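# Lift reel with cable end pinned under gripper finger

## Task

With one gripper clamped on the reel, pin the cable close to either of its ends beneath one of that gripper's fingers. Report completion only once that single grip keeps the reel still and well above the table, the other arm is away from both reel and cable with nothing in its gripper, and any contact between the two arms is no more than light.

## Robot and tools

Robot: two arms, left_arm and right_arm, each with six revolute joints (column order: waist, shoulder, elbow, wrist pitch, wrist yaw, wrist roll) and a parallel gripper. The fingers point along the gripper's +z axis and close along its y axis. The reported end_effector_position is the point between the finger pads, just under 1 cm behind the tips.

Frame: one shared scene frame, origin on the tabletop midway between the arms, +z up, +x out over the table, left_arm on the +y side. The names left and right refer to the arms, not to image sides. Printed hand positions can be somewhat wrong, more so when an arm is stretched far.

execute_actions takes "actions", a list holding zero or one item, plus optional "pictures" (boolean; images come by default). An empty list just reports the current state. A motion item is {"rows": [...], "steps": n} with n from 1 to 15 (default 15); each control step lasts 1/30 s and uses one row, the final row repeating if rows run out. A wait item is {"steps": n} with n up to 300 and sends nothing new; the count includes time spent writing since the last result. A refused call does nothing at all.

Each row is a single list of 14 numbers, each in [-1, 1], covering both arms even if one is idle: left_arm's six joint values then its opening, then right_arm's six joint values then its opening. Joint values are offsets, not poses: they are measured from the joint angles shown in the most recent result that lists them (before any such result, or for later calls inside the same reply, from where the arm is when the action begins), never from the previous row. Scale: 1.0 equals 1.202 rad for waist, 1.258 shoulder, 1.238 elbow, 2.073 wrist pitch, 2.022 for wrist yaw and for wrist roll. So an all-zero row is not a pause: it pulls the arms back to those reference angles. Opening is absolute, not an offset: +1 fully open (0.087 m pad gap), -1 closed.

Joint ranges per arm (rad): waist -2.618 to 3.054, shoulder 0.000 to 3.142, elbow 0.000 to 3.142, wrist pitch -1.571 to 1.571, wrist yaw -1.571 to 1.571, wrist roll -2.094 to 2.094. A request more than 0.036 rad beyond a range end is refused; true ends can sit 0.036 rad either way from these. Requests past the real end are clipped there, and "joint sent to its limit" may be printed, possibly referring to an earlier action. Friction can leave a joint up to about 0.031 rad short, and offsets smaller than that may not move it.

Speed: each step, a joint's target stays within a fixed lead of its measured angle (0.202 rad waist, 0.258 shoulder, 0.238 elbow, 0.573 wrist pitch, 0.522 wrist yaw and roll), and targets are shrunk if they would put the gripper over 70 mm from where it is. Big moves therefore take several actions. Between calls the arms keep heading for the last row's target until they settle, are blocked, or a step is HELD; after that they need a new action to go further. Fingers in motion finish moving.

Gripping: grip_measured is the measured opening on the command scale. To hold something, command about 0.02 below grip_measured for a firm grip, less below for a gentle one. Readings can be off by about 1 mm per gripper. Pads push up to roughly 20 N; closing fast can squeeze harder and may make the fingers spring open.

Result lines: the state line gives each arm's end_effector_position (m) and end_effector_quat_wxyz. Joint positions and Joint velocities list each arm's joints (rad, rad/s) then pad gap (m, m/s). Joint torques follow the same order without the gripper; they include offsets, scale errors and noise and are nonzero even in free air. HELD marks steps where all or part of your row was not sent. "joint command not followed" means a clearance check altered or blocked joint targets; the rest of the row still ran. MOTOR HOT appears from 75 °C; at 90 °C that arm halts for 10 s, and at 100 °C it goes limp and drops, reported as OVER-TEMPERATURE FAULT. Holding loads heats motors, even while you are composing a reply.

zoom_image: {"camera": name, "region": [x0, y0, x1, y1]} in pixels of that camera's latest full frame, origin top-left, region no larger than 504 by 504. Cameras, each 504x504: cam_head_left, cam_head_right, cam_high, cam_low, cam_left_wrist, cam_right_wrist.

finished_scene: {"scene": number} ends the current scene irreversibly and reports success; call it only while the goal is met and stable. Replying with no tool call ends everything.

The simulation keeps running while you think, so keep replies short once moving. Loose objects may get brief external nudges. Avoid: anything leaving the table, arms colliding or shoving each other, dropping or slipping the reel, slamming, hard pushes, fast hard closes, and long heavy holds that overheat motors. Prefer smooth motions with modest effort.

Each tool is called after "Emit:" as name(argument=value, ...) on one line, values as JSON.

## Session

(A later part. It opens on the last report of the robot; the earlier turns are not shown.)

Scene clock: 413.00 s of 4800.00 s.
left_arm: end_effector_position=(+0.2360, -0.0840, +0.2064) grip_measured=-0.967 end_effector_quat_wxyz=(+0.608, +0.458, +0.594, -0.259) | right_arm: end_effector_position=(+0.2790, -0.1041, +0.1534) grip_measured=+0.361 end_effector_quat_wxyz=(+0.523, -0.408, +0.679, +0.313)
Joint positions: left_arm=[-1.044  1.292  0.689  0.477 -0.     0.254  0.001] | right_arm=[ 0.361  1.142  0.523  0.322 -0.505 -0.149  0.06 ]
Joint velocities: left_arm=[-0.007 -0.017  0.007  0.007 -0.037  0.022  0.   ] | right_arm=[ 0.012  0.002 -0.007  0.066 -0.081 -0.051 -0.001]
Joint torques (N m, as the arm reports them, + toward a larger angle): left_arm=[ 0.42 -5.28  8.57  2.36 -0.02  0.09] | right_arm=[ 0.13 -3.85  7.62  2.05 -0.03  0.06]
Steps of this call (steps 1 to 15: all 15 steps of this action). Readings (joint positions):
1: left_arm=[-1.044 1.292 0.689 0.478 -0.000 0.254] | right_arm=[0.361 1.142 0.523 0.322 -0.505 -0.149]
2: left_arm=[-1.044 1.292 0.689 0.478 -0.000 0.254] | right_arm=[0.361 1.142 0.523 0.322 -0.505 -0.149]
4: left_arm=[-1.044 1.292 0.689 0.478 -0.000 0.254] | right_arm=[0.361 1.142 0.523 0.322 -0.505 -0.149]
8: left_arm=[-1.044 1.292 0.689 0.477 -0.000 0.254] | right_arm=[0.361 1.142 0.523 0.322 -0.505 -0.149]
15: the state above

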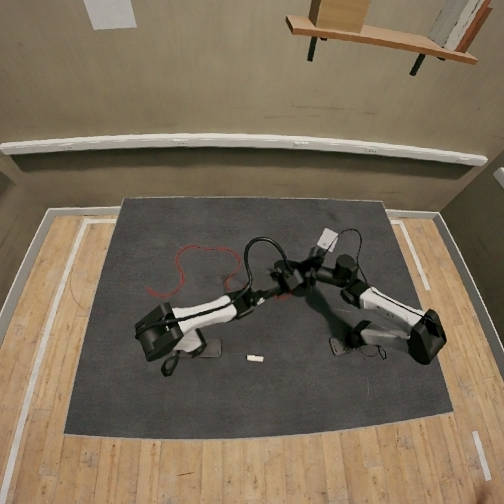

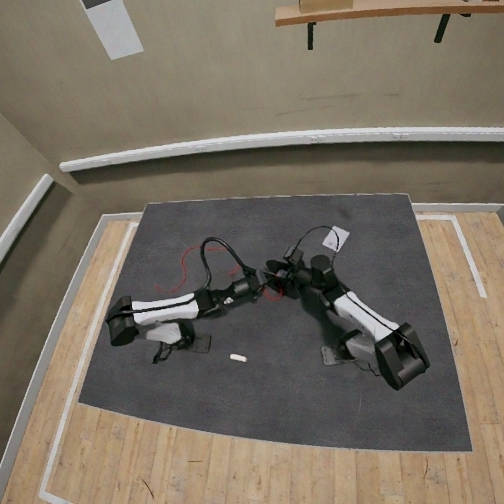

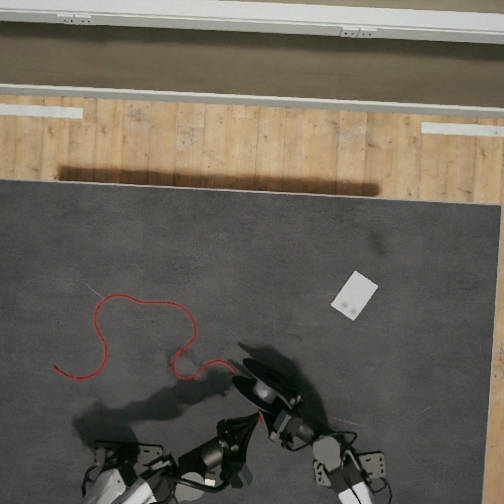

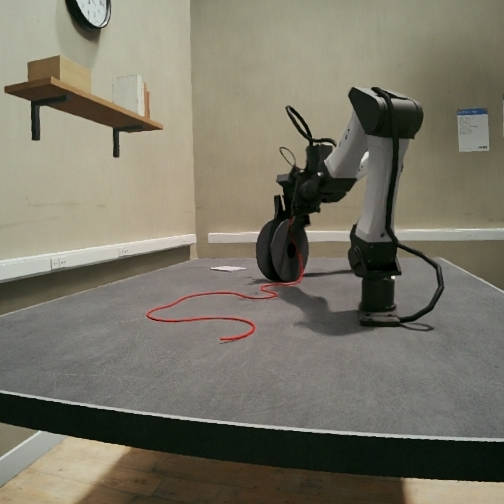

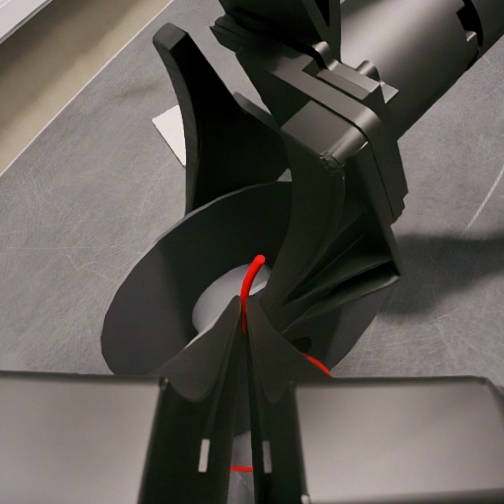

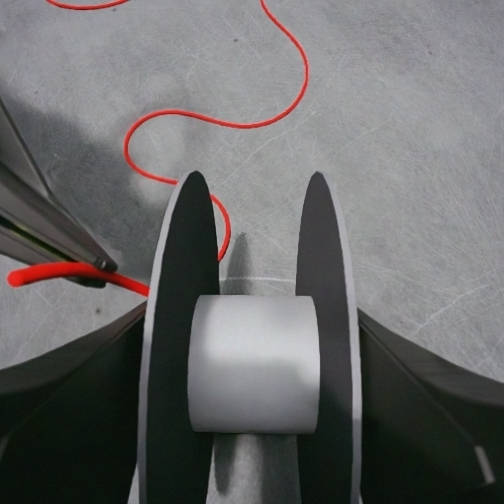

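Emit:
execute_actions(actions=[{"rows": [[0,0,0.01,0.003,0,0,-0.93,0,0,0.01,0.003,0,0,0.30],[0,0,0.01,0.003,0,0,-0.89,0,0,0.01,0.003,0,0,0.30],[0,0,0.01,0.003,0,0,-0.85,0,0,0.01,0.003,0,0,0.30],[0,0,0.01,0.003,0,0,-0.82,0,0,0.01,0.003,0,0,0.30],[0,0,0.01,0.003,0,0,-0.80,0,0,0.01,0.003,0,0,0.30],[0,-0.01,0,0,0,0,-0.80,0,0,0.01,0.003,0,0,0.30],[0,-0.022,-0.008,-0.003,0,0,-0.80,0,0,0.01,0.003,0,0,0.30],[0,-0.036,-0.016,-0.006,0,0,-0.80,0,0,0.01,0.003,0,0,0.30],[0,-0.052,-0.025,-0.009,0,0,-0.80,0,0,0.01,0.003,0,0,0.30],[0,-0.068,-0.034,-0.012,0,0,-0.80,0,0,0.01,0.003,0,0,0.30],[0,-0.085,-0.043,-0.016,0,0,-0.80,0,0,0.01,0.003,0,0,0.30],[0,-0.102,-0.052,-0.020,0,0,-0.80,0,0,0.01,0.003,0,0,0.30],[0,-0.119,-0.061,-0.024,0,0,-0.80,0,0,0.01,0.003,0,0,0.30],[0,-0.136,-0.070,-0.028,0,0,-0.80,0,0,0.01,0.003,0,0,0.30],[0,-0.153,-0.079,-0.032,0,0,-0.80,0,0,0.01,0.003,0,0,0.30]], "steps": 15}], pictures=false)

Emit:
execute_actions(actions=[{"rows": [[0,-0.04,-0.02,-0.012,0,0,-0.78,0,0,0.01,0.003,0,0,0.30],[0,-0.057,-0.028,-0.018,0,0,-0.74,0,0,0.01,0.003,0,0,0.30],[0,-0.074,-0.036,-0.024,0,0,-0.70,0,0,0.01,0.003,0,0,0.30],[0,-0.091,-0.044,-0.030,0,0,-0.66,0,0,0.01,0.003,0,0,0.30],[0,-0.108,-0.052,-0.036,0,0,-0.62,0,0,0.01,0.003,0,0,0.30],[0,-0.125,-0.060,-0.042,0,0,-0.58,0,0,0.01,0.003,0,0,0.30],[0,-0.142,-0.067,-0.048,0,0,-0.54,0,0,0.01,0.003,0,0,0.30],[0,-0.158,-0.074,-0.054,0,0,-0.50,0,0,0.01,0.003,0,0,0.30],[0,-0.172,-0.080,-0.059,0,0,-0.50,0,0,0.01,0.003,0,0,0.30],[0,-0.184,-0.085,-0.063,0,0,-0.50,0,0,0.01,0.003,0,0,0.30],[0,-0.194,-0.089,-0.066,0,0,-0.50,0,0,0.01,0.003,0,0,0.30],[0,-0.200,-0.092,-0.068,0,0,-0.50,0,0,0.01,0.003,0,0,0.30]], "steps": 15}])

Scene clock: 433.00 s of 4800.00 s.
left_arm: end_effector_position=(+0.2237, -0.0620, +0.2235) grip_measured=-0.800 end_effector_quat_wxyz=(+0.623, +0.449, +0.583, -0.265) | right_arm: end_effector_position=(+0.2790, -0.1041, +0.1534) grip_measured=+0.361 end_effector_quat_wxyz=(+0.523, -0.408, +0.679, +0.313)
Joint positions: left_arm=[-1.044  1.153  0.631  0.438 -0.     0.254  0.009] | right_arm=[ 0.361  1.142  0.523  0.322 -0.505 -0.149  0.06 ]
Joint velocities: left_arm=[-0.012 -0.632 -0.305 -0.212 -0.051 -0.037 -0.001] | right_arm=[ 0.002  0.007  0.007  0.007 -0.037 -0.037 -0.001]
Joint torques (N m, as the arm reports them, + toward a larger angle): left_arm=[ 0.49 -5.6   5.78  2.23  0.01  0.  ] | right_arm=[ 0.12 -3.84  7.61  2.05 -0.03  0.06]
Steps of this call (steps 1 to 15: the robot went on to your last target; steps 16 to 200: nothing new was sent; then 12.83 s passed at rest; steps 201 to 215: all 15 steps of this action). Readings (joint positions):
201: left_arm=[-1.044 1.292 0.689 0.477 -0.000 0.254] | right_arm=[0.361 1.142 0.523 0.322 -0.505 -0.149]
202: left_arm=[-1.044 1.292 0.689 0.477 -0.000 0.254] | right_arm=[0.361 1.142 0.523 0.322 -0.505 -0.149]
204: left_arm=[-1.044 1.292 0.689 0.477 -0.000 0.254] | right_arm=[0.361 1.142 0.523 0.322 -0.505 -0.149]
208: left_arm=[-1.044 1.289 0.689 0.472 -0.000 0.254] | right_arm=[0.361 1.142 0.523 0.322 -0.505 -0.149]
215: the state above

Scene clock: 433.50 s of 4800.00 s.
left_arm: end_effector_position=(+0.2020, -0.0235, +0.2330) grip_measured=-0.500 end_effector_quat_wxyz=(+0.631, +0.444, +0.577, -0.268) | right_arm: end_effector_position=(+0.2790, -0.1041, +0.1534) grip_measured=+0.361 end_effector_quat_wxyz=(+0.523, -0.408, +0.679, +0.313)
Joint positions: left_arm=[-1.044  0.919  0.54   0.318 -0.     0.254  0.022] | right_arm=[ 0.361  1.142  0.523  0.322 -0.505 -0.149  0.06 ]
Joint velocities: left_arm=[ 0.017 -0.007 -0.002 -0.081 -0.007 -0.051 -0.001] | right_arm=[ 0.002 -0.017  0.007  0.037  0.007 -0.066  0.   ]
Joint torques (N m, as the arm reports them, + toward a larger angle): left_arm=[ 0.49 -3.63  6.05  2.22  0.03  0.05] | right_arm=[ 0.11 -3.85  7.62  2.05 -0.03  0.06]
Steps of this call (steps 1 to 15: all 15 steps of this action). Readings (joint positions):
1: left_arm=[-1.044 1.134 0.625 0.432 -0.000 0.254] | right_arm=[0.361 1.142 0.523 0.322 -0.505 -0.149]
2: left_arm=[-1.044 1.121 0.622 0.427 -0.000 0.254] | right_arm=[0.361 1.142 0.523 0.322 -0.505 -0.149]
4: left_arm=[-1.044 1.090 0.613 0.414 -0.000 0.254] | right_arm=[0.361 1.142 0.523 0.322 -0.505 -0.149]
8: left_arm=[-1.044 1.006 0.575 0.374 -0.000 0.254] | right_arm=[0.361 1.142 0.523 0.322 -0.505 -0.149]
15: the state above

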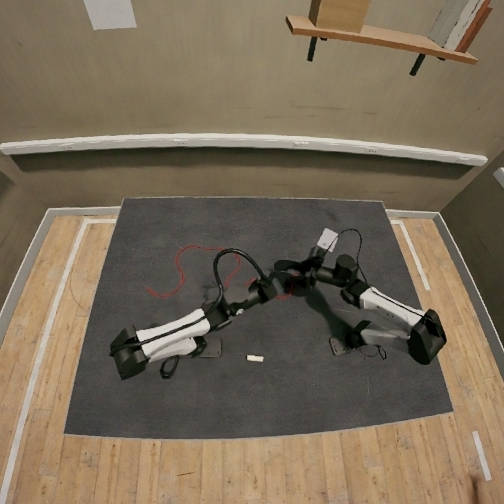

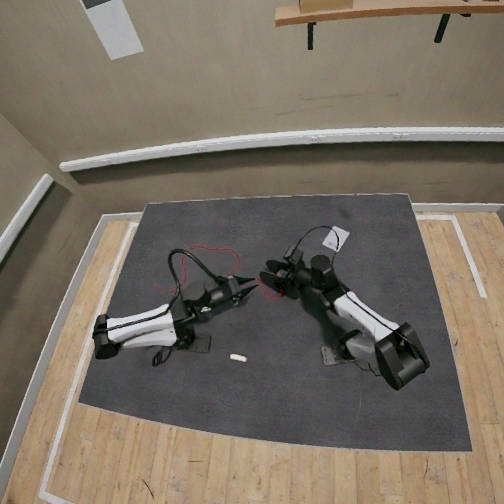

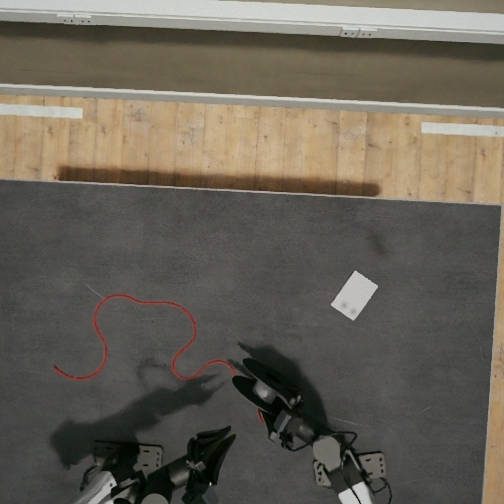

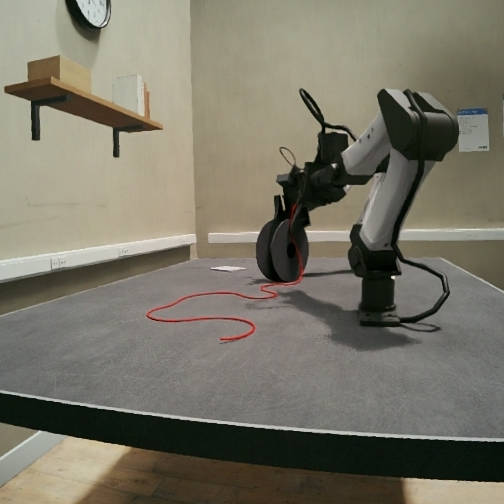

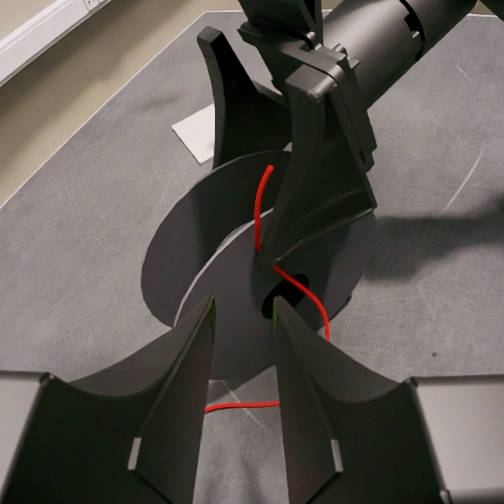

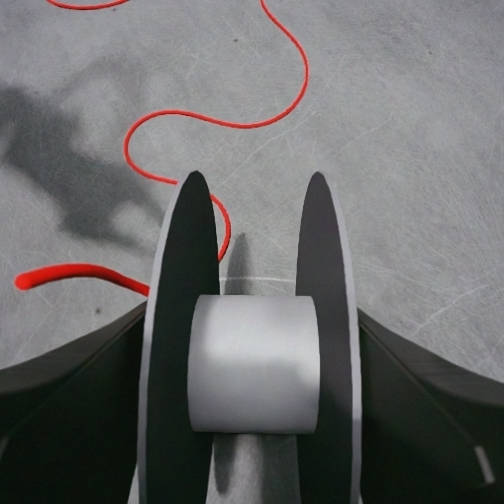

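Emit:
zoom_image(camera="cam_left_wrist", region=[200, 150, 360, 330])

Region (200, 150, 360, 330) of cam_left_wrist's 504x504 image, scaled by 2.800, with more detail than that image has.

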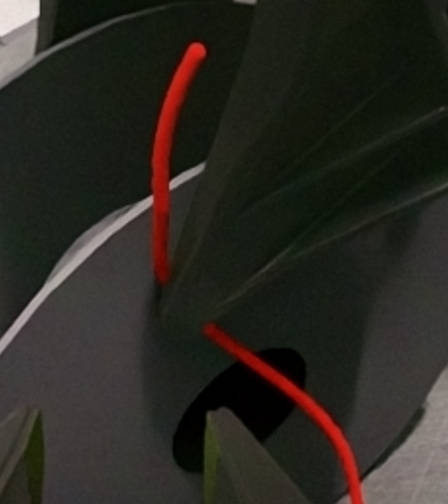

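Emit:
execute_actions(actions=[{"rows": [[0,-0.010,-0.005,-0.004,0,0,-0.5,0,0,0.012,0.002,-0.003,0,0.30],[0,-0.022,-0.010,-0.008,0,0,-0.5,0,0,0.020,0,-0.003,0,0.30],[0,-0.036,-0.016,-0.013,0,0,-0.5,0,0,0.026,-0.002,-0.003,0,0.30],[0,-0.052,-0.022,-0.018,0,0,-0.5,0,0,0.031,-0.005,-0.003,0,0.30],[0,-0.069,-0.028,-0.023,0,0,-0.5,0,0,0.036,-0.008,-0.003,0,0.30],[0,-0.086,-0.034,-0.028,0,0,-0.5,0,0,0.041,-0.011,-0.003,0,0.30],[0,-0.103,-0.040,-0.033,0,0,-0.5,0,0,0.047,-0.015,-0.003,0,0.30],[0,-0.120,-0.046,-0.038,0,0,-0.5,0,0,0.053,-0.019,-0.003,0,0.30],[0,-0.137,-0.052,-0.043,0,0,-0.5,0,0,0.060,-0.023,-0.003,0,0.30],[0,-0.154,-0.058,-0.048,0,0,-0.5,0,0,0.067,-0.027,-0.003,0,0.30],[0,-0.171,-0.064,-0.053,0,0,-0.5,0,0,0.075,-0.032,-0.003,0,0.30],[0,-0.188,-0.070,-0.058,0,0,-0.5,0,0,0.083,-0.037,-0.003,0,0.30],[0,-0.205,-0.076,-0.063,0,0,-0.5,0,0,0.091,-0.042,-0.003,0,0.30],[0,-0.222,-0.082,-0.068,0,0,-0.5,0,0,0.099,-0.047,-0.003,0,0.30],[0,-0.239,-0.088,-0.073,0,0,-0.5,0,0,0.107,-0.052,-0.003,0,0.30]], "steps": 15}], pictures=false)

Emit:
execute_actions(actions=[{"rows": [[0,-0.058,-0.030,-0.027,0,0,-0.5,0,0,0.048,-0.025,-0.003,0,0.30],[0,-0.075,-0.036,-0.032,0,0,-0.5,0,0,0.056,-0.030,-0.003,0,0.30],[0,-0.092,-0.042,-0.037,0,0,-0.5,0,0,0.064,-0.035,-0.003,0,0.30],[0,-0.109,-0.048,-0.042,0,0,-0.5,0,0,0.072,-0.039,-0.003,0,0.30],[0,-0.126,-0.054,-0.047,0,0,-0.5,0,0,0.080,-0.044,-0.003,0,0.30],[0,-0.143,-0.060,-0.052,0,0,-0.5,0,0,0.088,-0.049,-0.003,0,0.30],[0,-0.160,-0.066,-0.057,0,0,-0.5,0,0,0.096,-0.054,-0.003,0,0.30],[0,-0.176,-0.072,-0.062,0,0,-0.5,0,0,0.104,-0.058,-0.003,0,0.30],[0,-0.191,-0.077,-0.066,0,0,-0.5,0,0,0.112,-0.063,-0.003,0,0.30],[0,-0.205,-0.082,-0.070,0,0,-0.5,0,0,0.119,-0.067,-0.003,0,0.30],[0,-0.217,-0.086,-0.073,0,0,-0.5,0,0,0.125,-0.070,-0.003,0,0.30],[0,-0.227,-0.089,-0.075,0,0,-0.5,0,0,0.130,-0.072,-0.003,0,0.30],[0,-0.234,-0.091,-0.076,0,0,-0.5,0,0,0.134,-0.073,-0.003,0,0.30],[0,-0.238,-0.092,-0.077,0,0,-0.5,0,0,0.136,-0.073,-0.003,0,0.30],[0,-0.240,-0.092,-0.077,0,0,-0.5,0,0,0.137,-0.073,-0.003,0,0.30]], "steps": 15}])

Scene clock: 462.70 s of 4800.00 s.
left_arm: end_effector_position=(+0.1818, +0.0126, +0.2478) grip_measured=-0.500 end_effector_quat_wxyz=(+0.653, +0.430, +0.558, -0.278) | right_arm: end_effector_position=(+0.2815, -0.1026, +0.1648) grip_measured=+0.361 end_effector_quat_wxyz=(+0.511, -0.408, +0.688, +0.313)
Joint positions: left_arm=[-1.044  0.669  0.465  0.211 -0.     0.254  0.022] | right_arm=[ 0.361  1.142  0.597  0.218 -0.505 -0.149  0.06 ]
Joint velocities: left_arm=[-0.002 -0.618 -0.212 -0.286 -0.022  0.007 -0.001] | right_arm=[ 0.007 -0.002  0.3   -0.315  0.022  0.007  0.   ]
Joint torques (N m, as the arm reports them, + toward a larger angle): left_arm=[ 0.47 -1.88  5.82  2.2   0.01 -0.04] | right_arm=[ 0.13 -3.8   9.56  2.36 -0.14  0.03]
Steps of this call (steps 1 to 30: the robot went on to your last target; steps 31 to 210: nothing new was sent; then 21.70 s passed at rest; steps 211 to 225: all 15 steps of this action). Readings (joint positions):
211: left_arm=[-1.044 0.919 0.537 0.297 -0.000 0.254] | right_arm=[0.361 1.142 0.523 0.322 -0.505 -0.149]
212: left_arm=[-1.044 0.919 0.537 0.297 -0.000 0.254] | right_arm=[0.361 1.142 0.523 0.322 -0.505 -0.149]
214: left_arm=[-1.044 0.905 0.536 0.289 -0.000 0.254] | right_arm=[0.361 1.142 0.523 0.322 -0.505 -0.149]
218: left_arm=[-1.044 0.822 0.514 0.267 -0.000 0.254] | right_arm=[0.361 1.142 0.539 0.292 -0.505 -0.149]
225: the state above

Scene clock: 463.20 s of 4800.00 s.
left_arm: end_effector_position=(+0.1614, +0.0488, +0.2429) grip_measured=-0.500 end_effector_quat_wxyz=(+0.668, +0.420, +0.545, -0.284) | right_arm: end_effector_position=(+0.2846, -0.1006, +0.1889) grip_measured=+0.361 end_effector_quat_wxyz=(+0.497, -0.408, +0.699, +0.313)
Joint positions: left_arm=[-1.044  0.391  0.373  0.072 -0.     0.254  0.022] | right_arm=[ 0.361  1.142  0.724  0.056 -0.505 -0.149  0.06 ]
Joint velocities: left_arm=[ 0.002 -0.178 -0.056 -0.11  -0.007  0.051  0.001] | right_arm=[-0.012  0.017  0.12  -0.037  0.022  0.007 -0.001]
Joint torques (N m, as the arm reports them, + toward a larger angle): left_arm=[0.41 0.19 6.07 2.17 0.04 0.03] | right_arm=[ 0.11 -4.12  9.49  2.18 -0.14  0.03]
Steps of this call (steps 1 to 15: all 15 steps of this action). Readings (joint positions):
1: left_arm=[-1.044 0.648 0.458 0.200 -0.000 0.254] | right_arm=[0.361 1.142 0.607 0.205 -0.505 -0.149]
2: left_arm=[-1.044 0.627 0.451 0.189 -0.000 0.254] | right_arm=[0.361 1.142 0.617 0.192 -0.505 -0.149]
4: left_arm=[-1.044 0.584 0.438 0.168 -0.000 0.254] | right_arm=[0.361 1.142 0.634 0.163 -0.505 -0.149]
8: left_arm=[-1.044 0.498 0.409 0.128 -0.000 0.254] | right_arm=[0.361 1.142 0.668 0.109 -0.505 -0.149]
15: the state above

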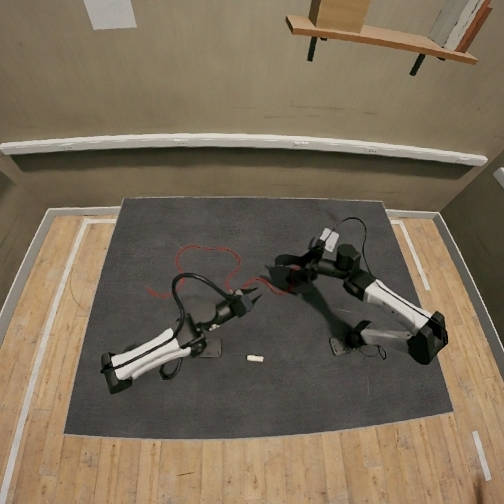

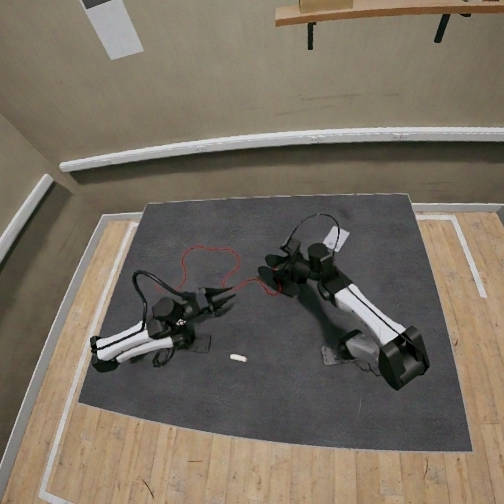

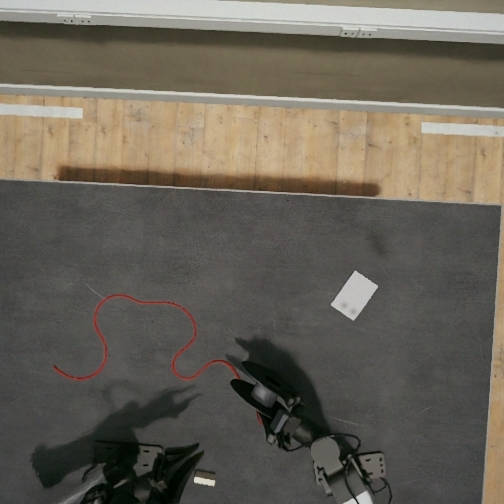

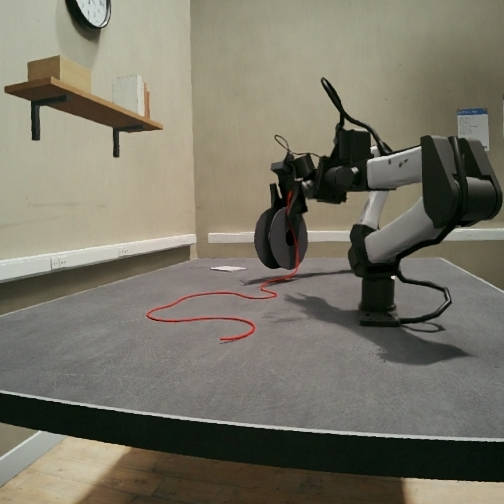

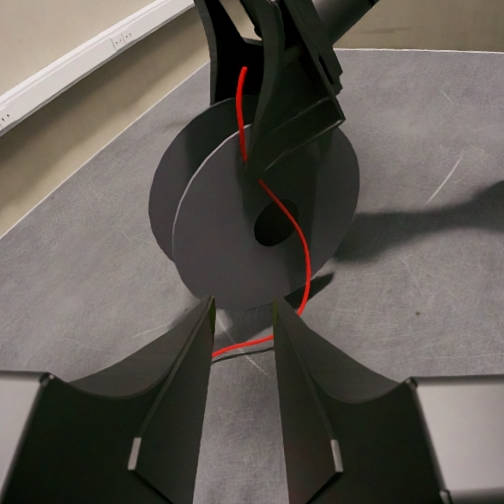

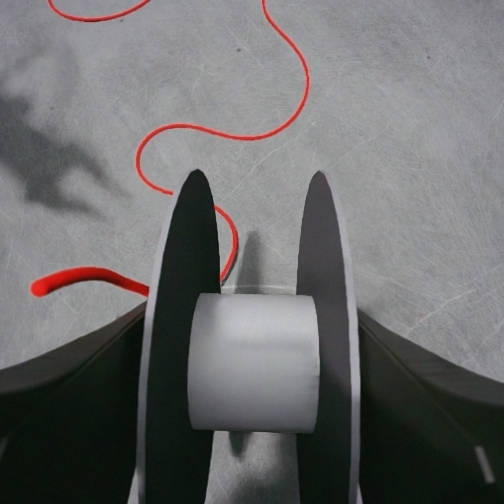

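Emit:
execute_actions(actions=[{"rows": [[-0.004,-0.007,0,-0.005,0,0,-0.5,0,0,0.036,0.005,-0.003,0,0.30],[-0.009,-0.007,0,-0.005,0,0,-0.5,0,0,0.039,0.005,-0.003,0,0.30],[-0.015,-0.007,0,-0.005,0,0,-0.5,0,0,0.043,0.005,-0.003,0,0.30],[-0.022,-0.007,0,-0.005,0,0,-0.5,0,0,0.048,0.005,-0.003,0,0.30],[-0.030,-0.007,0,-0.005,0,0,-0.5,0,0,0.054,0.005,-0.003,0,0.30],[-0.039,-0.007,0,-0.005,0,0,-0.5,0,0,0.061,0.005,-0.003,0,0.30],[-0.049,-0.007,0,-0.005,0,0,-0.5,0,0,0.069,0.003,-0.003,0,0.30],[-0.059,-0.007,0,-0.005,0,0,-0.5,0,0,0.078,0,-0.003,0,0.30],[-0.069,-0.007,0,-0.005,0,0,-0.5,0,0,0.088,-0.004,-0.003,0,0.30],[-0.079,-0.007,0,-0.005,0,0,-0.5,0,0,0.098,-0.009,-0.003,0,0.30],[-0.089,-0.007,0,-0.005,0,0,-0.5,0,0,0.108,-0.014,-0.003,0,0.30],[-0.099,-0.007,0,-0.005,0,0,-0.5,0,0,0.118,-0.020,-0.003,0,0.30],[-0.109,-0.007,0,-0.005,0,0,-0.5,0,0,0.128,-0.026,-0.003,0,0.30],[-0.119,-0.007,0,-0.005,0,0,-0.5,0,0,0.138,-0.032,-0.003,0,0.30],[-0.129,-0.007,0,-0.005,0,0,-0.5,0,0,0.148,-0.038,-0.003,0,0.30]], "steps": 15}], pictures=false)

Emit:
execute_actions(actions=[{"rows": [[-0.035,0,0,0,0,0,-0.5,0,0,0.062,-0.009,-0.003,0,0.30],[-0.045,0,0,0,0,0,-0.5,0,0,0.072,-0.015,-0.003,0,0.30],[-0.055,0,0,0,0,0,-0.5,0,0,0.082,-0.021,-0.003,0,0.30],[-0.065,0,0,0,0,0,-0.5,0,0,0.092,-0.027,-0.003,0,0.30],[-0.075,0,0,0,0,0,-0.5,0,0,0.102,-0.033,-0.003,0,0.30],[-0.085,0,0,0,0,0,-0.5,0,0,0.112,-0.039,-0.003,0,0.30],[-0.095,0,0,0,0,0,-0.5,0,0,0.122,-0.045,-0.003,0,0.30],[-0.104,0,0,0,0,0,-0.5,0,0,0.132,-0.051,-0.003,0,0.30],[-0.112,0,0,0,0,0,-0.5,0,0,0.142,-0.057,-0.003,0,0.30],[-0.119,0,0,0,0,0,-0.5,0,0,0.152,-0.063,-0.003,0,0.30],[-0.125,0,0,0,0,0,-0.5,0,0,0.162,-0.069,-0.003,0,0.30],[-0.130,0,0,0,0,0,-0.5,0,0,0.172,-0.075,-0.003,0,0.30],[-0.134,0,0,0,0,0,-0.5,0,0,0.182,-0.081,-0.003,0,0.30],[-0.137,0,0,0,0,0,-0.5,0,0,0.192,-0.087,-0.003,0,0.30],[-0.139,0,0,0,0,0,-0.5,0,0,0.202,-0.093,-0.003,0,0.30]], "steps": 15}], pictures=false)

Emit:
execute_actions(actions=[{"rows": [[-0.008,0,0,0,0,0,-0.5,0,0,0.062,-0.009,-0.003,0,0.30],[-0.008,0,0,0,0,0,-0.5,0,0,0.072,-0.015,-0.003,0,0.30],[-0.008,0,0,0,0,0,-0.5,0,0,0.082,-0.021,-0.003,0,0.30],[-0.008,0,0,0,0,0,-0.5,0,0,0.092,-0.027,-0.003,0,0.30],[-0.008,0,0,0,0,0,-0.5,0,0,0.102,-0.033,-0.003,0,0.30],[-0.008,0,0,0,0,0,-0.5,0,0,0.112,-0.039,-0.003,0,0.30],[-0.008,0,0,0,0,0,-0.5,0,0,0.122,-0.045,-0.003,0,0.30],[-0.008,0,0,0,0,0,-0.5,0,0,0.132,-0.051,-0.003,0,0.30],[-0.008,0,0,0,0,0,-0.5,0,0,0.142,-0.057,-0.003,0,0.30],[-0.008,0,0,0,0,0,-0.5,0,0,0.152,-0.063,-0.003,0,0.30],[-0.008,0,0,0,0,0,-0.5,0,0,0.162,-0.069,-0.003,0,0.30],[-0.008,0,0,0,0,0,-0.5,0,0,0.172,-0.075,-0.003,0,0.30],[-0.008,0,0,0,0,0,-0.5,0,0,0.182,-0.081,-0.003,0,0.30],[-0.008,0,0,0,0,0,-0.5,0,0,0.192,-0.087,-0.003,0,0.30],[-0.008,0,0,0,0,0,-0.5,0,0,0.202,-0.093,-0.003,0,0.30]], "steps": 15}], pictures=false)

Emit:
execute_actions(actions=[{"rows": [[0,0,0,0,0,0,-0.5,0,0,0.062,-0.009,-0.003,0,0.30],[0,0,0,0,0,0,-0.5,0,0,0.072,-0.015,-0.003,0,0.30],[0,0,0,0,0,0,-0.5,0,0,0.082,-0.021,-0.003,0,0.30],[0,0,0,0,0,0,-0.5,0,0,0.092,-0.027,-0.003,0,0.30],[0,0,0,0,0,0,-0.5,0,0,0.102,-0.033,-0.003,0,0.30],[0,0,0,0,0,0,-0.5,0,0,0.112,-0.039,-0.003,0,0.30],[0,0,0,0,0,0,-0.5,0,0,0.122,-0.045,-0.003,0,0.30],[0,0,0,0,0,0,-0.5,0,0,0.132,-0.051,-0.003,0,0.30],[0,0,0,0,0,0,-0.5,0,0,0.142,-0.057,-0.003,0,0.30],[0,0,0,0,0,0,-0.5,0,0,0.152,-0.063,-0.003,0,0.30],[0,0,0,0,0,0,-0.5,0,0,0.162,-0.069,-0.003,0,0.30],[0,0,0,0,0,0,-0.5,0,0,0.172,-0.075,-0.003,0,0.30],[0,0,0,0,0,0,-0.5,0,0,0.182,-0.081,-0.003,0,0.30],[0,0,0,0,0,0,-0.5,0,0,0.192,-0.087,-0.003,0,0.30],[0,0,0,0,0,0,-0.5,0,0,0.202,-0.093,-0.003,0,0.30]], "steps": 15}], pictures=false)

Emit:
execute_actions(actions=[{"rows": [[0,0,0,0,0,0,-0.5,0,0,0.062,-0.008,-0.003,0,0.30],[0,0,0,0,0,0,-0.5,0,0,0.071,-0.014,-0.003,0,0.30],[0,0,0,0,0,0,-0.5,0,0,0.080,-0.019,-0.003,0,0.30],[0,0,0,0,0,0,-0.5,0,0,0.088,-0.024,-0.003,0,0.30],[0,0,0,0,0,0,-0.5,0,0,0.095,-0.028,-0.003,0,0.30],[0,0,0,0,0,0,-0.5,0,0,0.101,-0.032,-0.003,0,0.30],[0,0,0,0,0,0,-0.5,0,0,0.106,-0.035,-0.003,0,0.30],[0,0,0,0,0,0,-0.5,0,0,0.110,-0.038,-0.003,0,0.30],[0,0,0,0,0,0,-0.5,0,0,0.113,-0.040,-0.003,0,0.30],[0,0,0,0,0,0,-0.5,0,0,0.116,-0.041,-0.003,0,0.30],[0,0,0,0,0,0,-0.5,0,0,0.118,-0.042,-0.003,0,0.30],[0,0,0,0,0,0,-0.5,0,0,0.119,-0.042,-0.003,0,0.30],[0,0,0,0,0,0,-0.5,0,0,0.120,-0.042,-0.003,0,0.30]], "steps": 15}], pictures=false)

Emit:
execute_actions(actions=[{"steps": 15}])

Scene clock: 496.30 s of 4800.00 s.
left_arm: end_effector_position=(+0.1302, +0.0338, +0.2390) grip_measured=-0.500 end_effector_quat_wxyz=(+0.644, +0.457, +0.521, -0.324) | right_arm: end_effector_position=(+0.2929, -0.0955, +0.2310) grip_measured=+0.361 end_effector_quat_wxyz=(+0.519, -0.408, +0.683, +0.313)
Joint positions: left_arm=[-1.171  0.385  0.372  0.052 -0.     0.254  0.022] | right_arm=[ 0.361  1.142  0.849 -0.015 -0.505 -0.149  0.06 ]
Joint velocities: left_arm=[-0.344 -0.002  0.022  0.037  0.051  0.007 -0.   ] | right_arm=[-0.002 -0.002  0.354 -0.256 -0.037 -0.022 -0.   ]
Joint torques (N m, as the arm reports them, + toward a larger angle): left_arm=[ 0.21  1.13  7.44  2.33  0.13 -0.08] | right_arm=[-0.01 -4.09  9.55  2.24 -0.07  0.01]
Steps of this call (steps 1 to 30: the robot went on to your last target; steps 31 to 210: nothing new was sent; then 25.60 s passed at rest; steps 211 to 225: all 15 steps of this action). Readings (joint positions):
211: left_arm=[-1.044 0.385 0.372 0.052 -0.000 0.254] | right_arm=[0.361 1.142 0.729 0.035 -0.505 -0.149]
212: left_arm=[-1.044 0.385 0.372 0.052 -0.000 0.254] | right_arm=[0.361 1.142 0.729 0.035 -0.505 -0.149]
214: left_arm=[-1.050 0.385 0.372 0.052 -0.000 0.254] | right_arm=[0.361 1.142 0.731 0.033 -0.505 -0.149]
218: left_arm=[-1.087 0.385 0.372 0.052 -0.000 0.254] | right_arm=[0.361 1.142 0.758 0.022 -0.505 -0.149]
225: the state above

Scene clock: 496.80 s of 4800.00 s.
left_arm: end_effector_position=(+0.0911, +0.0197, +0.2390) grip_measured=-0.500 end_effector_quat_wxyz=(+0.617, +0.496, +0.485, -0.372) | right_arm: end_effector_position=(+0.2924, -0.0958, +0.2816) grip_measured=+0.361 end_effector_quat_wxyz=(+0.524, -0.408, +0.679, +0.313)
Joint positions: left_arm=[-1.324  0.385  0.372  0.052 -0.     0.254  0.022] | right_arm=[ 0.361  1.142  1.039 -0.191 -0.505 -0.149  0.06 ]
Joint velocities: left_arm=[-0.12  -0.002  0.012 -0.007  0.037  0.007 -0.001] | right_arm=[-0.012 -0.007  0.344 -0.374  0.022  0.081  0.001]
Joint torques (N m, as the arm reports them, + toward a larger angle): left_arm=[ 0.13  1.07  7.58  2.27 -0.07  0.04] | right_arm=[ 0.33 -4.15  9.9   2.41 -0.1   0.07]
Steps of this call (steps 1 to 15: all 15 steps of this action). Readings (joint positions):
1: left_arm=[-1.183 0.385 0.372 0.052 -0.000 0.254] | right_arm=[0.361 1.142 0.863 -0.025 -0.505 -0.149]
2: left_arm=[-1.196 0.385 0.372 0.052 -0.000 0.254] | right_arm=[0.361 1.142 0.876 -0.036 -0.505 -0.149]
4: left_arm=[-1.221 0.385 0.372 0.052 -0.000 0.254] | right_arm=[0.361 1.142 0.903 -0.058 -0.505 -0.149]
8: left_arm=[-1.269 0.385 0.372 0.052 -0.000 0.254] | right_arm=[0.361 1.142 0.953 -0.104 -0.505 -0.149]
15: the state above

Scene clock: 497.30 s of 4800.00 s.
left_arm: end_effector_position=(+0.0906, +0.0195, +0.2390) grip_measured=-0.500 end_effector_quat_wxyz=(+0.617, +0.496, +0.484, -0.373) | right_arm: end_effector_position=(+0.2843, -0.1008, +0.3308) grip_measured=+0.361 end_effector_quat_wxyz=(+0.529, -0.408, +0.675, +0.313)
Joint positions: left_arm=[-1.326  0.385  0.372  0.052 -0.     0.254  0.022] | right_arm=[ 0.361  1.142  1.228 -0.368 -0.505 -0.149  0.06 ]
Joint velocities: left_arm=[-0.007  0.002 -0.007  0.022 -0.007 -0.037  0.   ] | right_arm=[ 0.002 -0.007  0.354 -0.315 -0.022 -0.022 -0.001]
Joint torques (N m, as the arm reports them, + toward a larger angle): left_arm=[0.13 1.14 7.69 2.25 0.01 0.  ] | right_arm=[-0.09 -3.78  9.44  2.42 -0.15  0.01]
Steps of this call (steps 1 to 15: all 15 steps of this action). Readings (joint positions):
1: left_arm=[-1.326 0.385 0.372 0.052 -0.000 0.254] | right_arm=[0.361 1.142 1.051 -0.203 -0.505 -0.149]
2: left_arm=[-1.326 0.385 0.372 0.052 -0.000 0.254] | right_arm=[0.361 1.142 1.064 -0.215 -0.505 -0.149]
4: left_arm=[-1.326 0.385 0.372 0.052 -0.000 0.254] | right_arm=[0.361 1.142 1.091 -0.237 -0.505 -0.149]
8: left_arm=[-1.326 0.385 0.372 0.052 -0.000 0.254] | right_arm=[0.361 1.142 1.143 -0.281 -0.505 -0.149]
15: the state above

Scene clock: 497.80 s of 4800.00 s.
left_arm: end_effector_position=(+0.0906, +0.0195, +0.2390) grip_measured=-0.500 end_effector_quat_wxyz=(+0.617, +0.496, +0.484, -0.373) | right_arm: end_effector_position=(+0.2688, -0.1104, +0.3774) grip_measured=+0.361 end_effector_quat_wxyz=(+0.535, -0.408, +0.670, +0.313)
Joint positions: left_arm=[-1.326  0.385  0.372  0.052 -0.     0.254  0.022] | right_arm=[ 0.361  1.142  1.419 -0.545 -0.505 -0.149  0.06 ]
Joint velocities: left_arm=[ 0.017 -0.007 -0.002 -0.11   0.051 -0.022 -0.001] | right_arm=[ 0.002  0.012  0.344 -0.403 -0.022  0.051 -0.   ]
Joint torques (N m, as the arm reports them, + toward a larger angle): left_arm=[ 0.31  1.14  7.47  2.26  0.02 -0.02] | right_arm=[ 0.11 -3.44  8.9   2.39 -0.08  0.07]
Steps of this call (steps 1 to 15: all 15 steps of this action). Readings (joint positions):
1: left_arm=[-1.326 0.385 0.372 0.052 -0.000 0.254] | right_arm=[0.361 1.142 1.241 -0.380 -0.505 -0.149]
2: left_arm=[-1.326 0.385 0.372 0.052 -0.000 0.254] | right_arm=[0.361 1.142 1.254 -0.391 -0.505 -0.149]
4: left_arm=[-1.326 0.385 0.372 0.052 -0.000 0.254] | right_arm=[0.361 1.142 1.281 -0.413 -0.505 -0.149]
8: left_arm=[-1.326 0.385 0.372 0.052 -0.000 0.254] | right_arm=[0.361 1.142 1.333 -0.458 -0.505 -0.149]
15: the state above

Scene clock: 498.30 s of 4800.00 s.
left_arm: end_effector_position=(+0.0906, +0.0195, +0.2390) grip_measured=-0.500 end_effector_quat_wxyz=(+0.617, +0.496, +0.484, -0.373) | right_arm: end_effector_position=(+0.2561, -0.1184, +0.4001) grip_measured=+0.361 end_effector_quat_wxyz=(+0.534, -0.408, +0.671, +0.313)
Joint positions: left_arm=[-1.326  0.385  0.372  0.052 -0.     0.254  0.022] | right_arm=[ 0.361  1.142  1.527 -0.655 -0.505 -0.149  0.06 ]
Joint velocities: left_arm=[ 0.007 -0.027  0.017 -0.007 -0.022  0.022 -0.001] | right_arm=[ 0.002  0.007 -0.007 -0.095  0.022 -0.007 -0.001]
Joint torques (N m, as the arm reports them, + toward a larger angle): left_arm=[0.45 1.14 7.74 2.26 0.07 0.07] | right_arm=[ 0.11 -3.06  8.62  2.39 -0.06  0.04]
Steps of this call (steps 1 to 15: all 15 steps of this action). Readings (joint positions):
1: left_arm=[-1.326 0.385 0.372 0.052 -0.000 0.254] | right_arm=[0.361 1.142 1.432 -0.556 -0.505 -0.149]
2: left_arm=[-1.326 0.385 0.372 0.052 -0.000 0.254] | right_arm=[0.361 1.142 1.445 -0.567 -0.505 -0.149]
4: left_arm=[-1.326 0.385 0.372 0.052 -0.000 0.254] | right_arm=[0.361 1.142 1.470 -0.588 -0.505 -0.149]
8: left_arm=[-1.326 0.385 0.372 0.052 -0.000 0.254] | right_arm=[0.361 1.142 1.509 -0.620 -0.505 -0.149]
15: the state above

Scene clock: 498.80 s of 4800.00 s.
left_arm: end_effector_position=(+0.0906, +0.0195, +0.2390) grip_measured=-0.500 end_effector_quat_wxyz=(+0.617, +0.496, +0.484, -0.373) | right_arm: end_effector_position=(+0.2551, -0.1190, +0.3976) grip_measured=+0.361 end_effector_quat_wxyz=(+0.529, -0.408, +0.675, +0.313)
Joint positions: left_arm=[-1.326  0.385  0.372  0.052 -0.     0.254  0.022] | right_arm=[ 0.361  1.142  1.527 -0.667 -0.505 -0.149  0.06 ]
Joint velocities: left_arm=[ 0.002  0.002 -0.012  0.037 -0.007 -0.037 -0.   ] | right_arm=[-0.007  0.012 -0.007 -0.007  0.007  0.066 -0.   ]
Joint torques (N m, as the arm reports them, + toward a larger angle): left_arm=[ 0.5   1.11  7.61  2.24 -0.03  0.02] | right_arm=[ 0.1  -2.89  8.7   2.35 -0.12  0.06]
Steps of this call (steps 1 to 15: the robot went on to your last target). Readings (joint positions):
1: left_arm=[-1.326 0.385 0.372 0.052 -0.000 0.254] | right_arm=[0.361 1.142 1.527 -0.657 -0.505 -0.149]
2: left_arm=[-1.326 0.385 0.372 0.052 -0.000 0.254] | right_arm=[0.361 1.142 1.527 -0.660 -0.505 -0.149]
4: left_arm=[-1.326 0.385 0.372 0.052 -0.000 0.254] | right_arm=[0.361 1.142 1.527 -0.663 -0.505 -0.149]
8: left_arm=[-1.326 0.385 0.372 0.052 -0.000 0.254] | right_arm=[0.361 1.142 1.527 -0.666 -0.505 -0.149]
15: the state above

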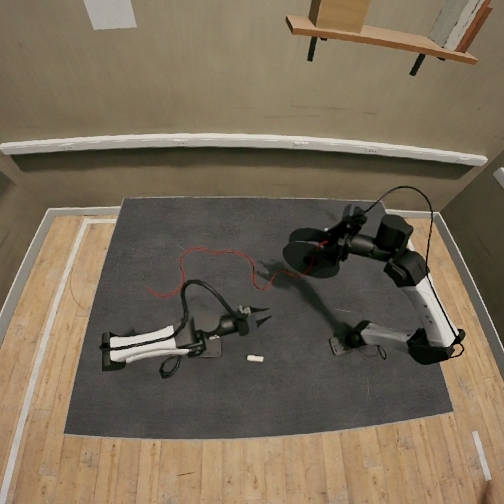

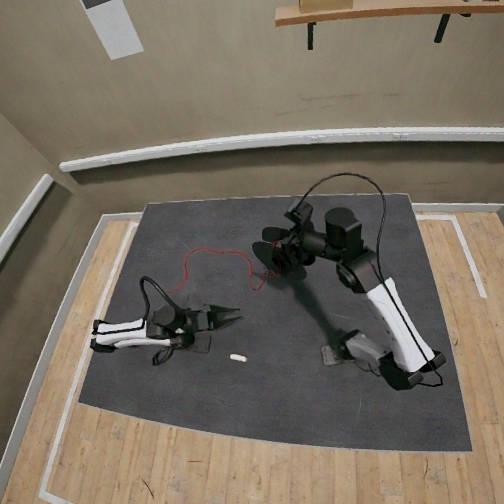

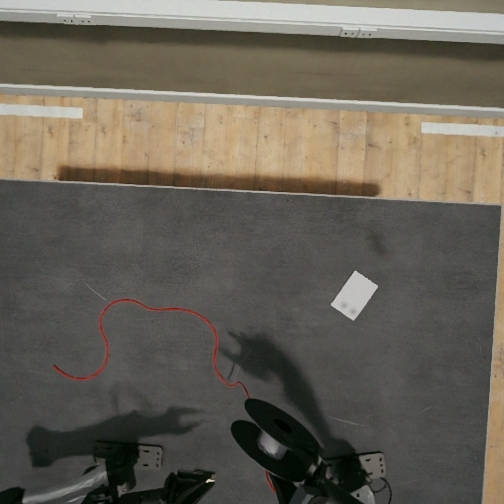

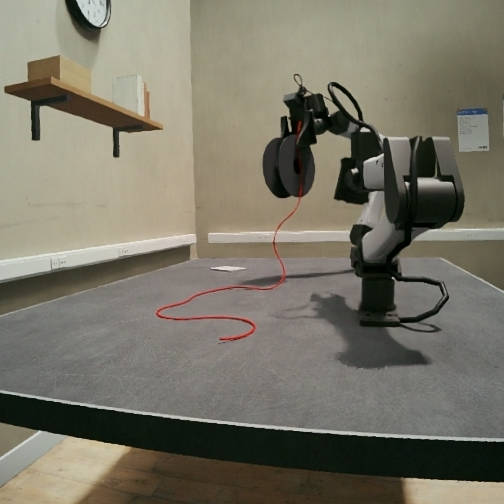

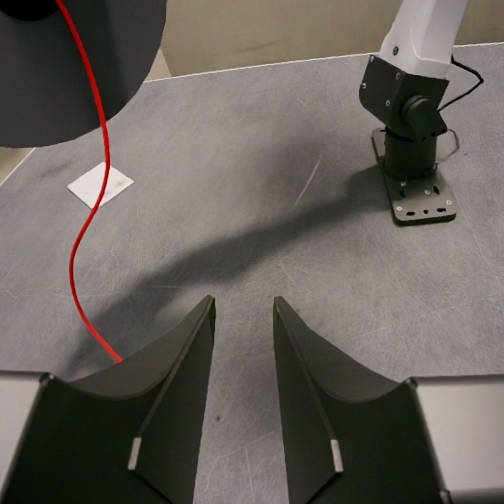

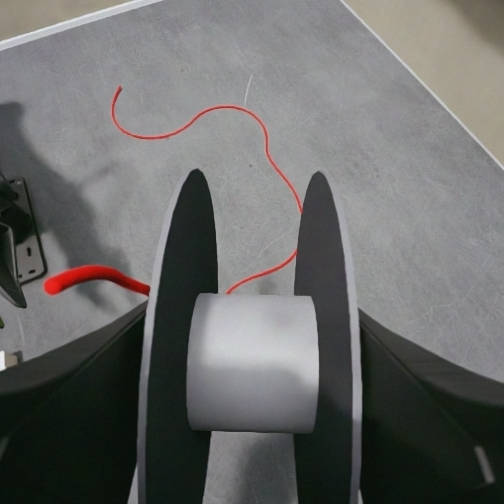

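Emit:
zoom_image(camera="cam_low", region=[255, 100, 345, 210])

Emit:
execute_actions(actions=[])

Region (255, 100, 345, 210) of cam_low's 504x504 image, scaled by 4.582, with more detail than that image has; it fills the left 412 columns of this view, and the rest is white.

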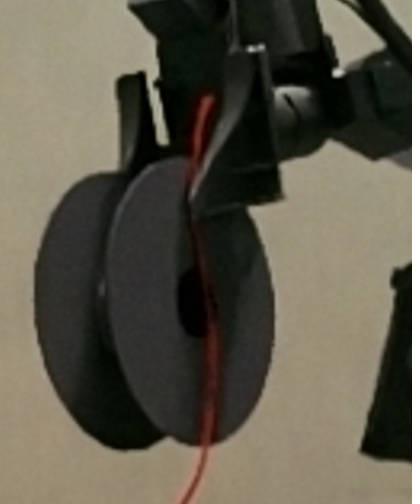

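Scene clock: 500.13 s of 4800.00 s.
left_arm: end_effector_position=(+0.0906, +0.0195, +0.2390) grip_measured=-0.500 end_effector_quat_wxyz=(+0.617, +0.496, +0.484, -0.373) | right_arm: end_effector_position=(+0.2550, -0.1190, +0.3975) grip_measured=+0.361 end_effector_quat_wxyz=(+0.529, -0.408, +0.675, +0.313)
Joint positions: left_arm=[-1.326  0.385  0.372  0.052 -0.     0.254  0.022] | right_arm=[ 0.361  1.142  1.527 -0.667 -0.505 -0.149  0.06 ]
Joint velocities: left_arm=[-0.002  0.002 -0.007  0.007 -0.066  0.007 -0.   ] | right_arm=[ 0.002  0.012  0.002 -0.051  0.007  0.051  0.   ]
Joint torques (N m, as the arm reports them, + toward a larger angle): left_arm=[0.66 1.35 7.59 2.24 0.05 0.04] | right_arm=[ 0.25 -2.92  8.65  2.39 -0.11  0.06]
Steps of this call (steps 1 to 15: the robot went on to your last target; steps 16 to 40: nothing new was sent). Readings (joint positions):
1: left_arm=[-1.326 0.385 0.372 0.052 -0.000 0.254] | right_arm=[0.361 1.142 1.527 -0.667 -0.505 -0.149]
2: left_arm=[-1.326 0.385 0.372 0.052 -0.000 0.254] | right_arm=[0.361 1.142 1.527 -0.667 -0.505 -0.149]
4: left_arm=[-1.326 0.385 0.372 0.052 -0.000 0.254] | right_arm=[0.361 1.142 1.527 -0.667 -0.505 -0.149]
8: left_arm=[-1.326 0.385 0.372 0.052 -0.000 0.254] | right_arm=[0.361 1.142 1.527 -0.667 -0.505 -0.149]
40: the state above
All arms were judged still, so your last target was given up. Only a new action makes them travel on or press farther. Fingers that are still opening or closing keep moving.

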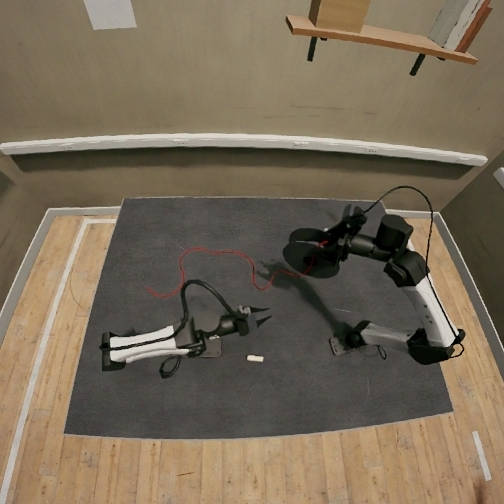

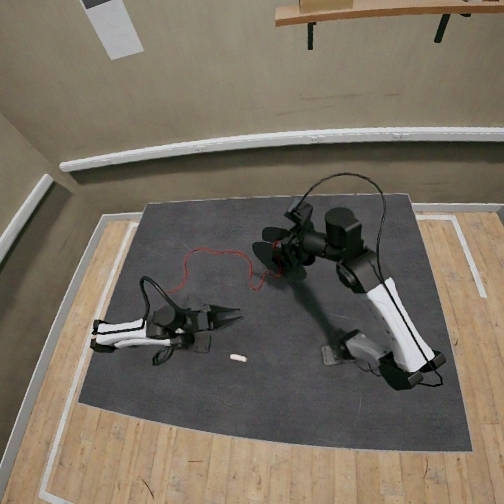

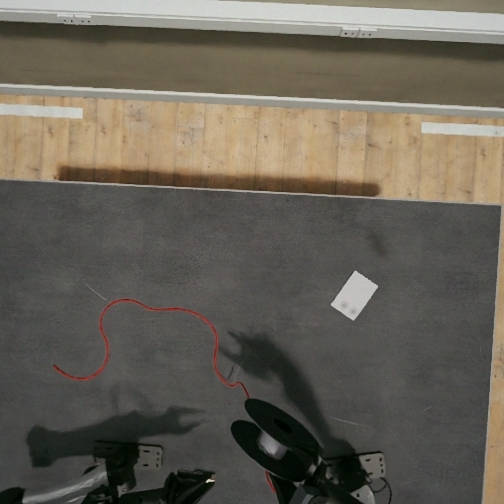

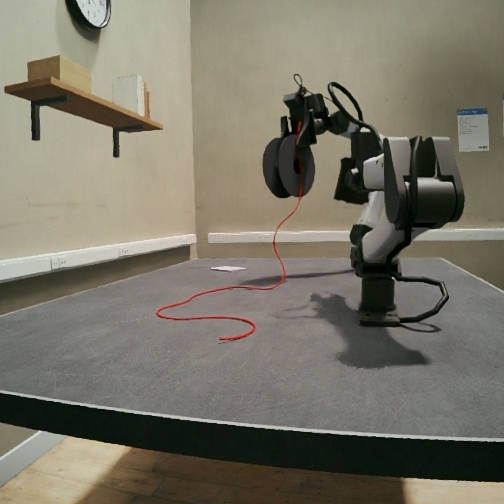

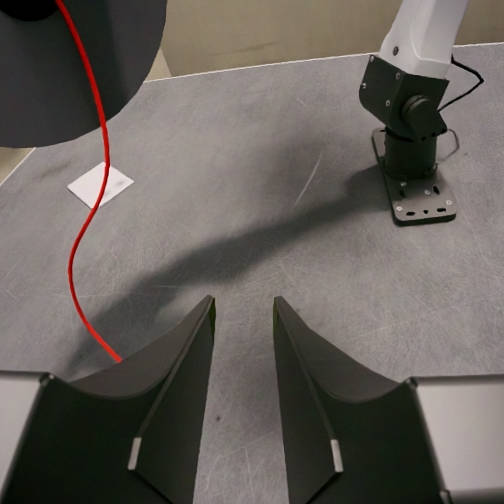

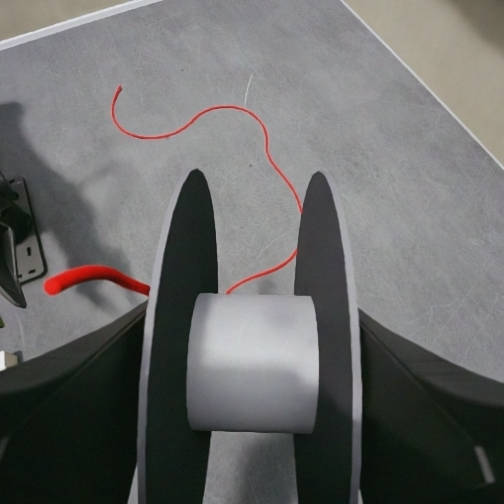

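Everything is steady: reel held high by the right gripper with the cable trapped near its end, left arm clear and empty.

Emit:
finished_scene(scene=2)

The scene is finished: the task was done.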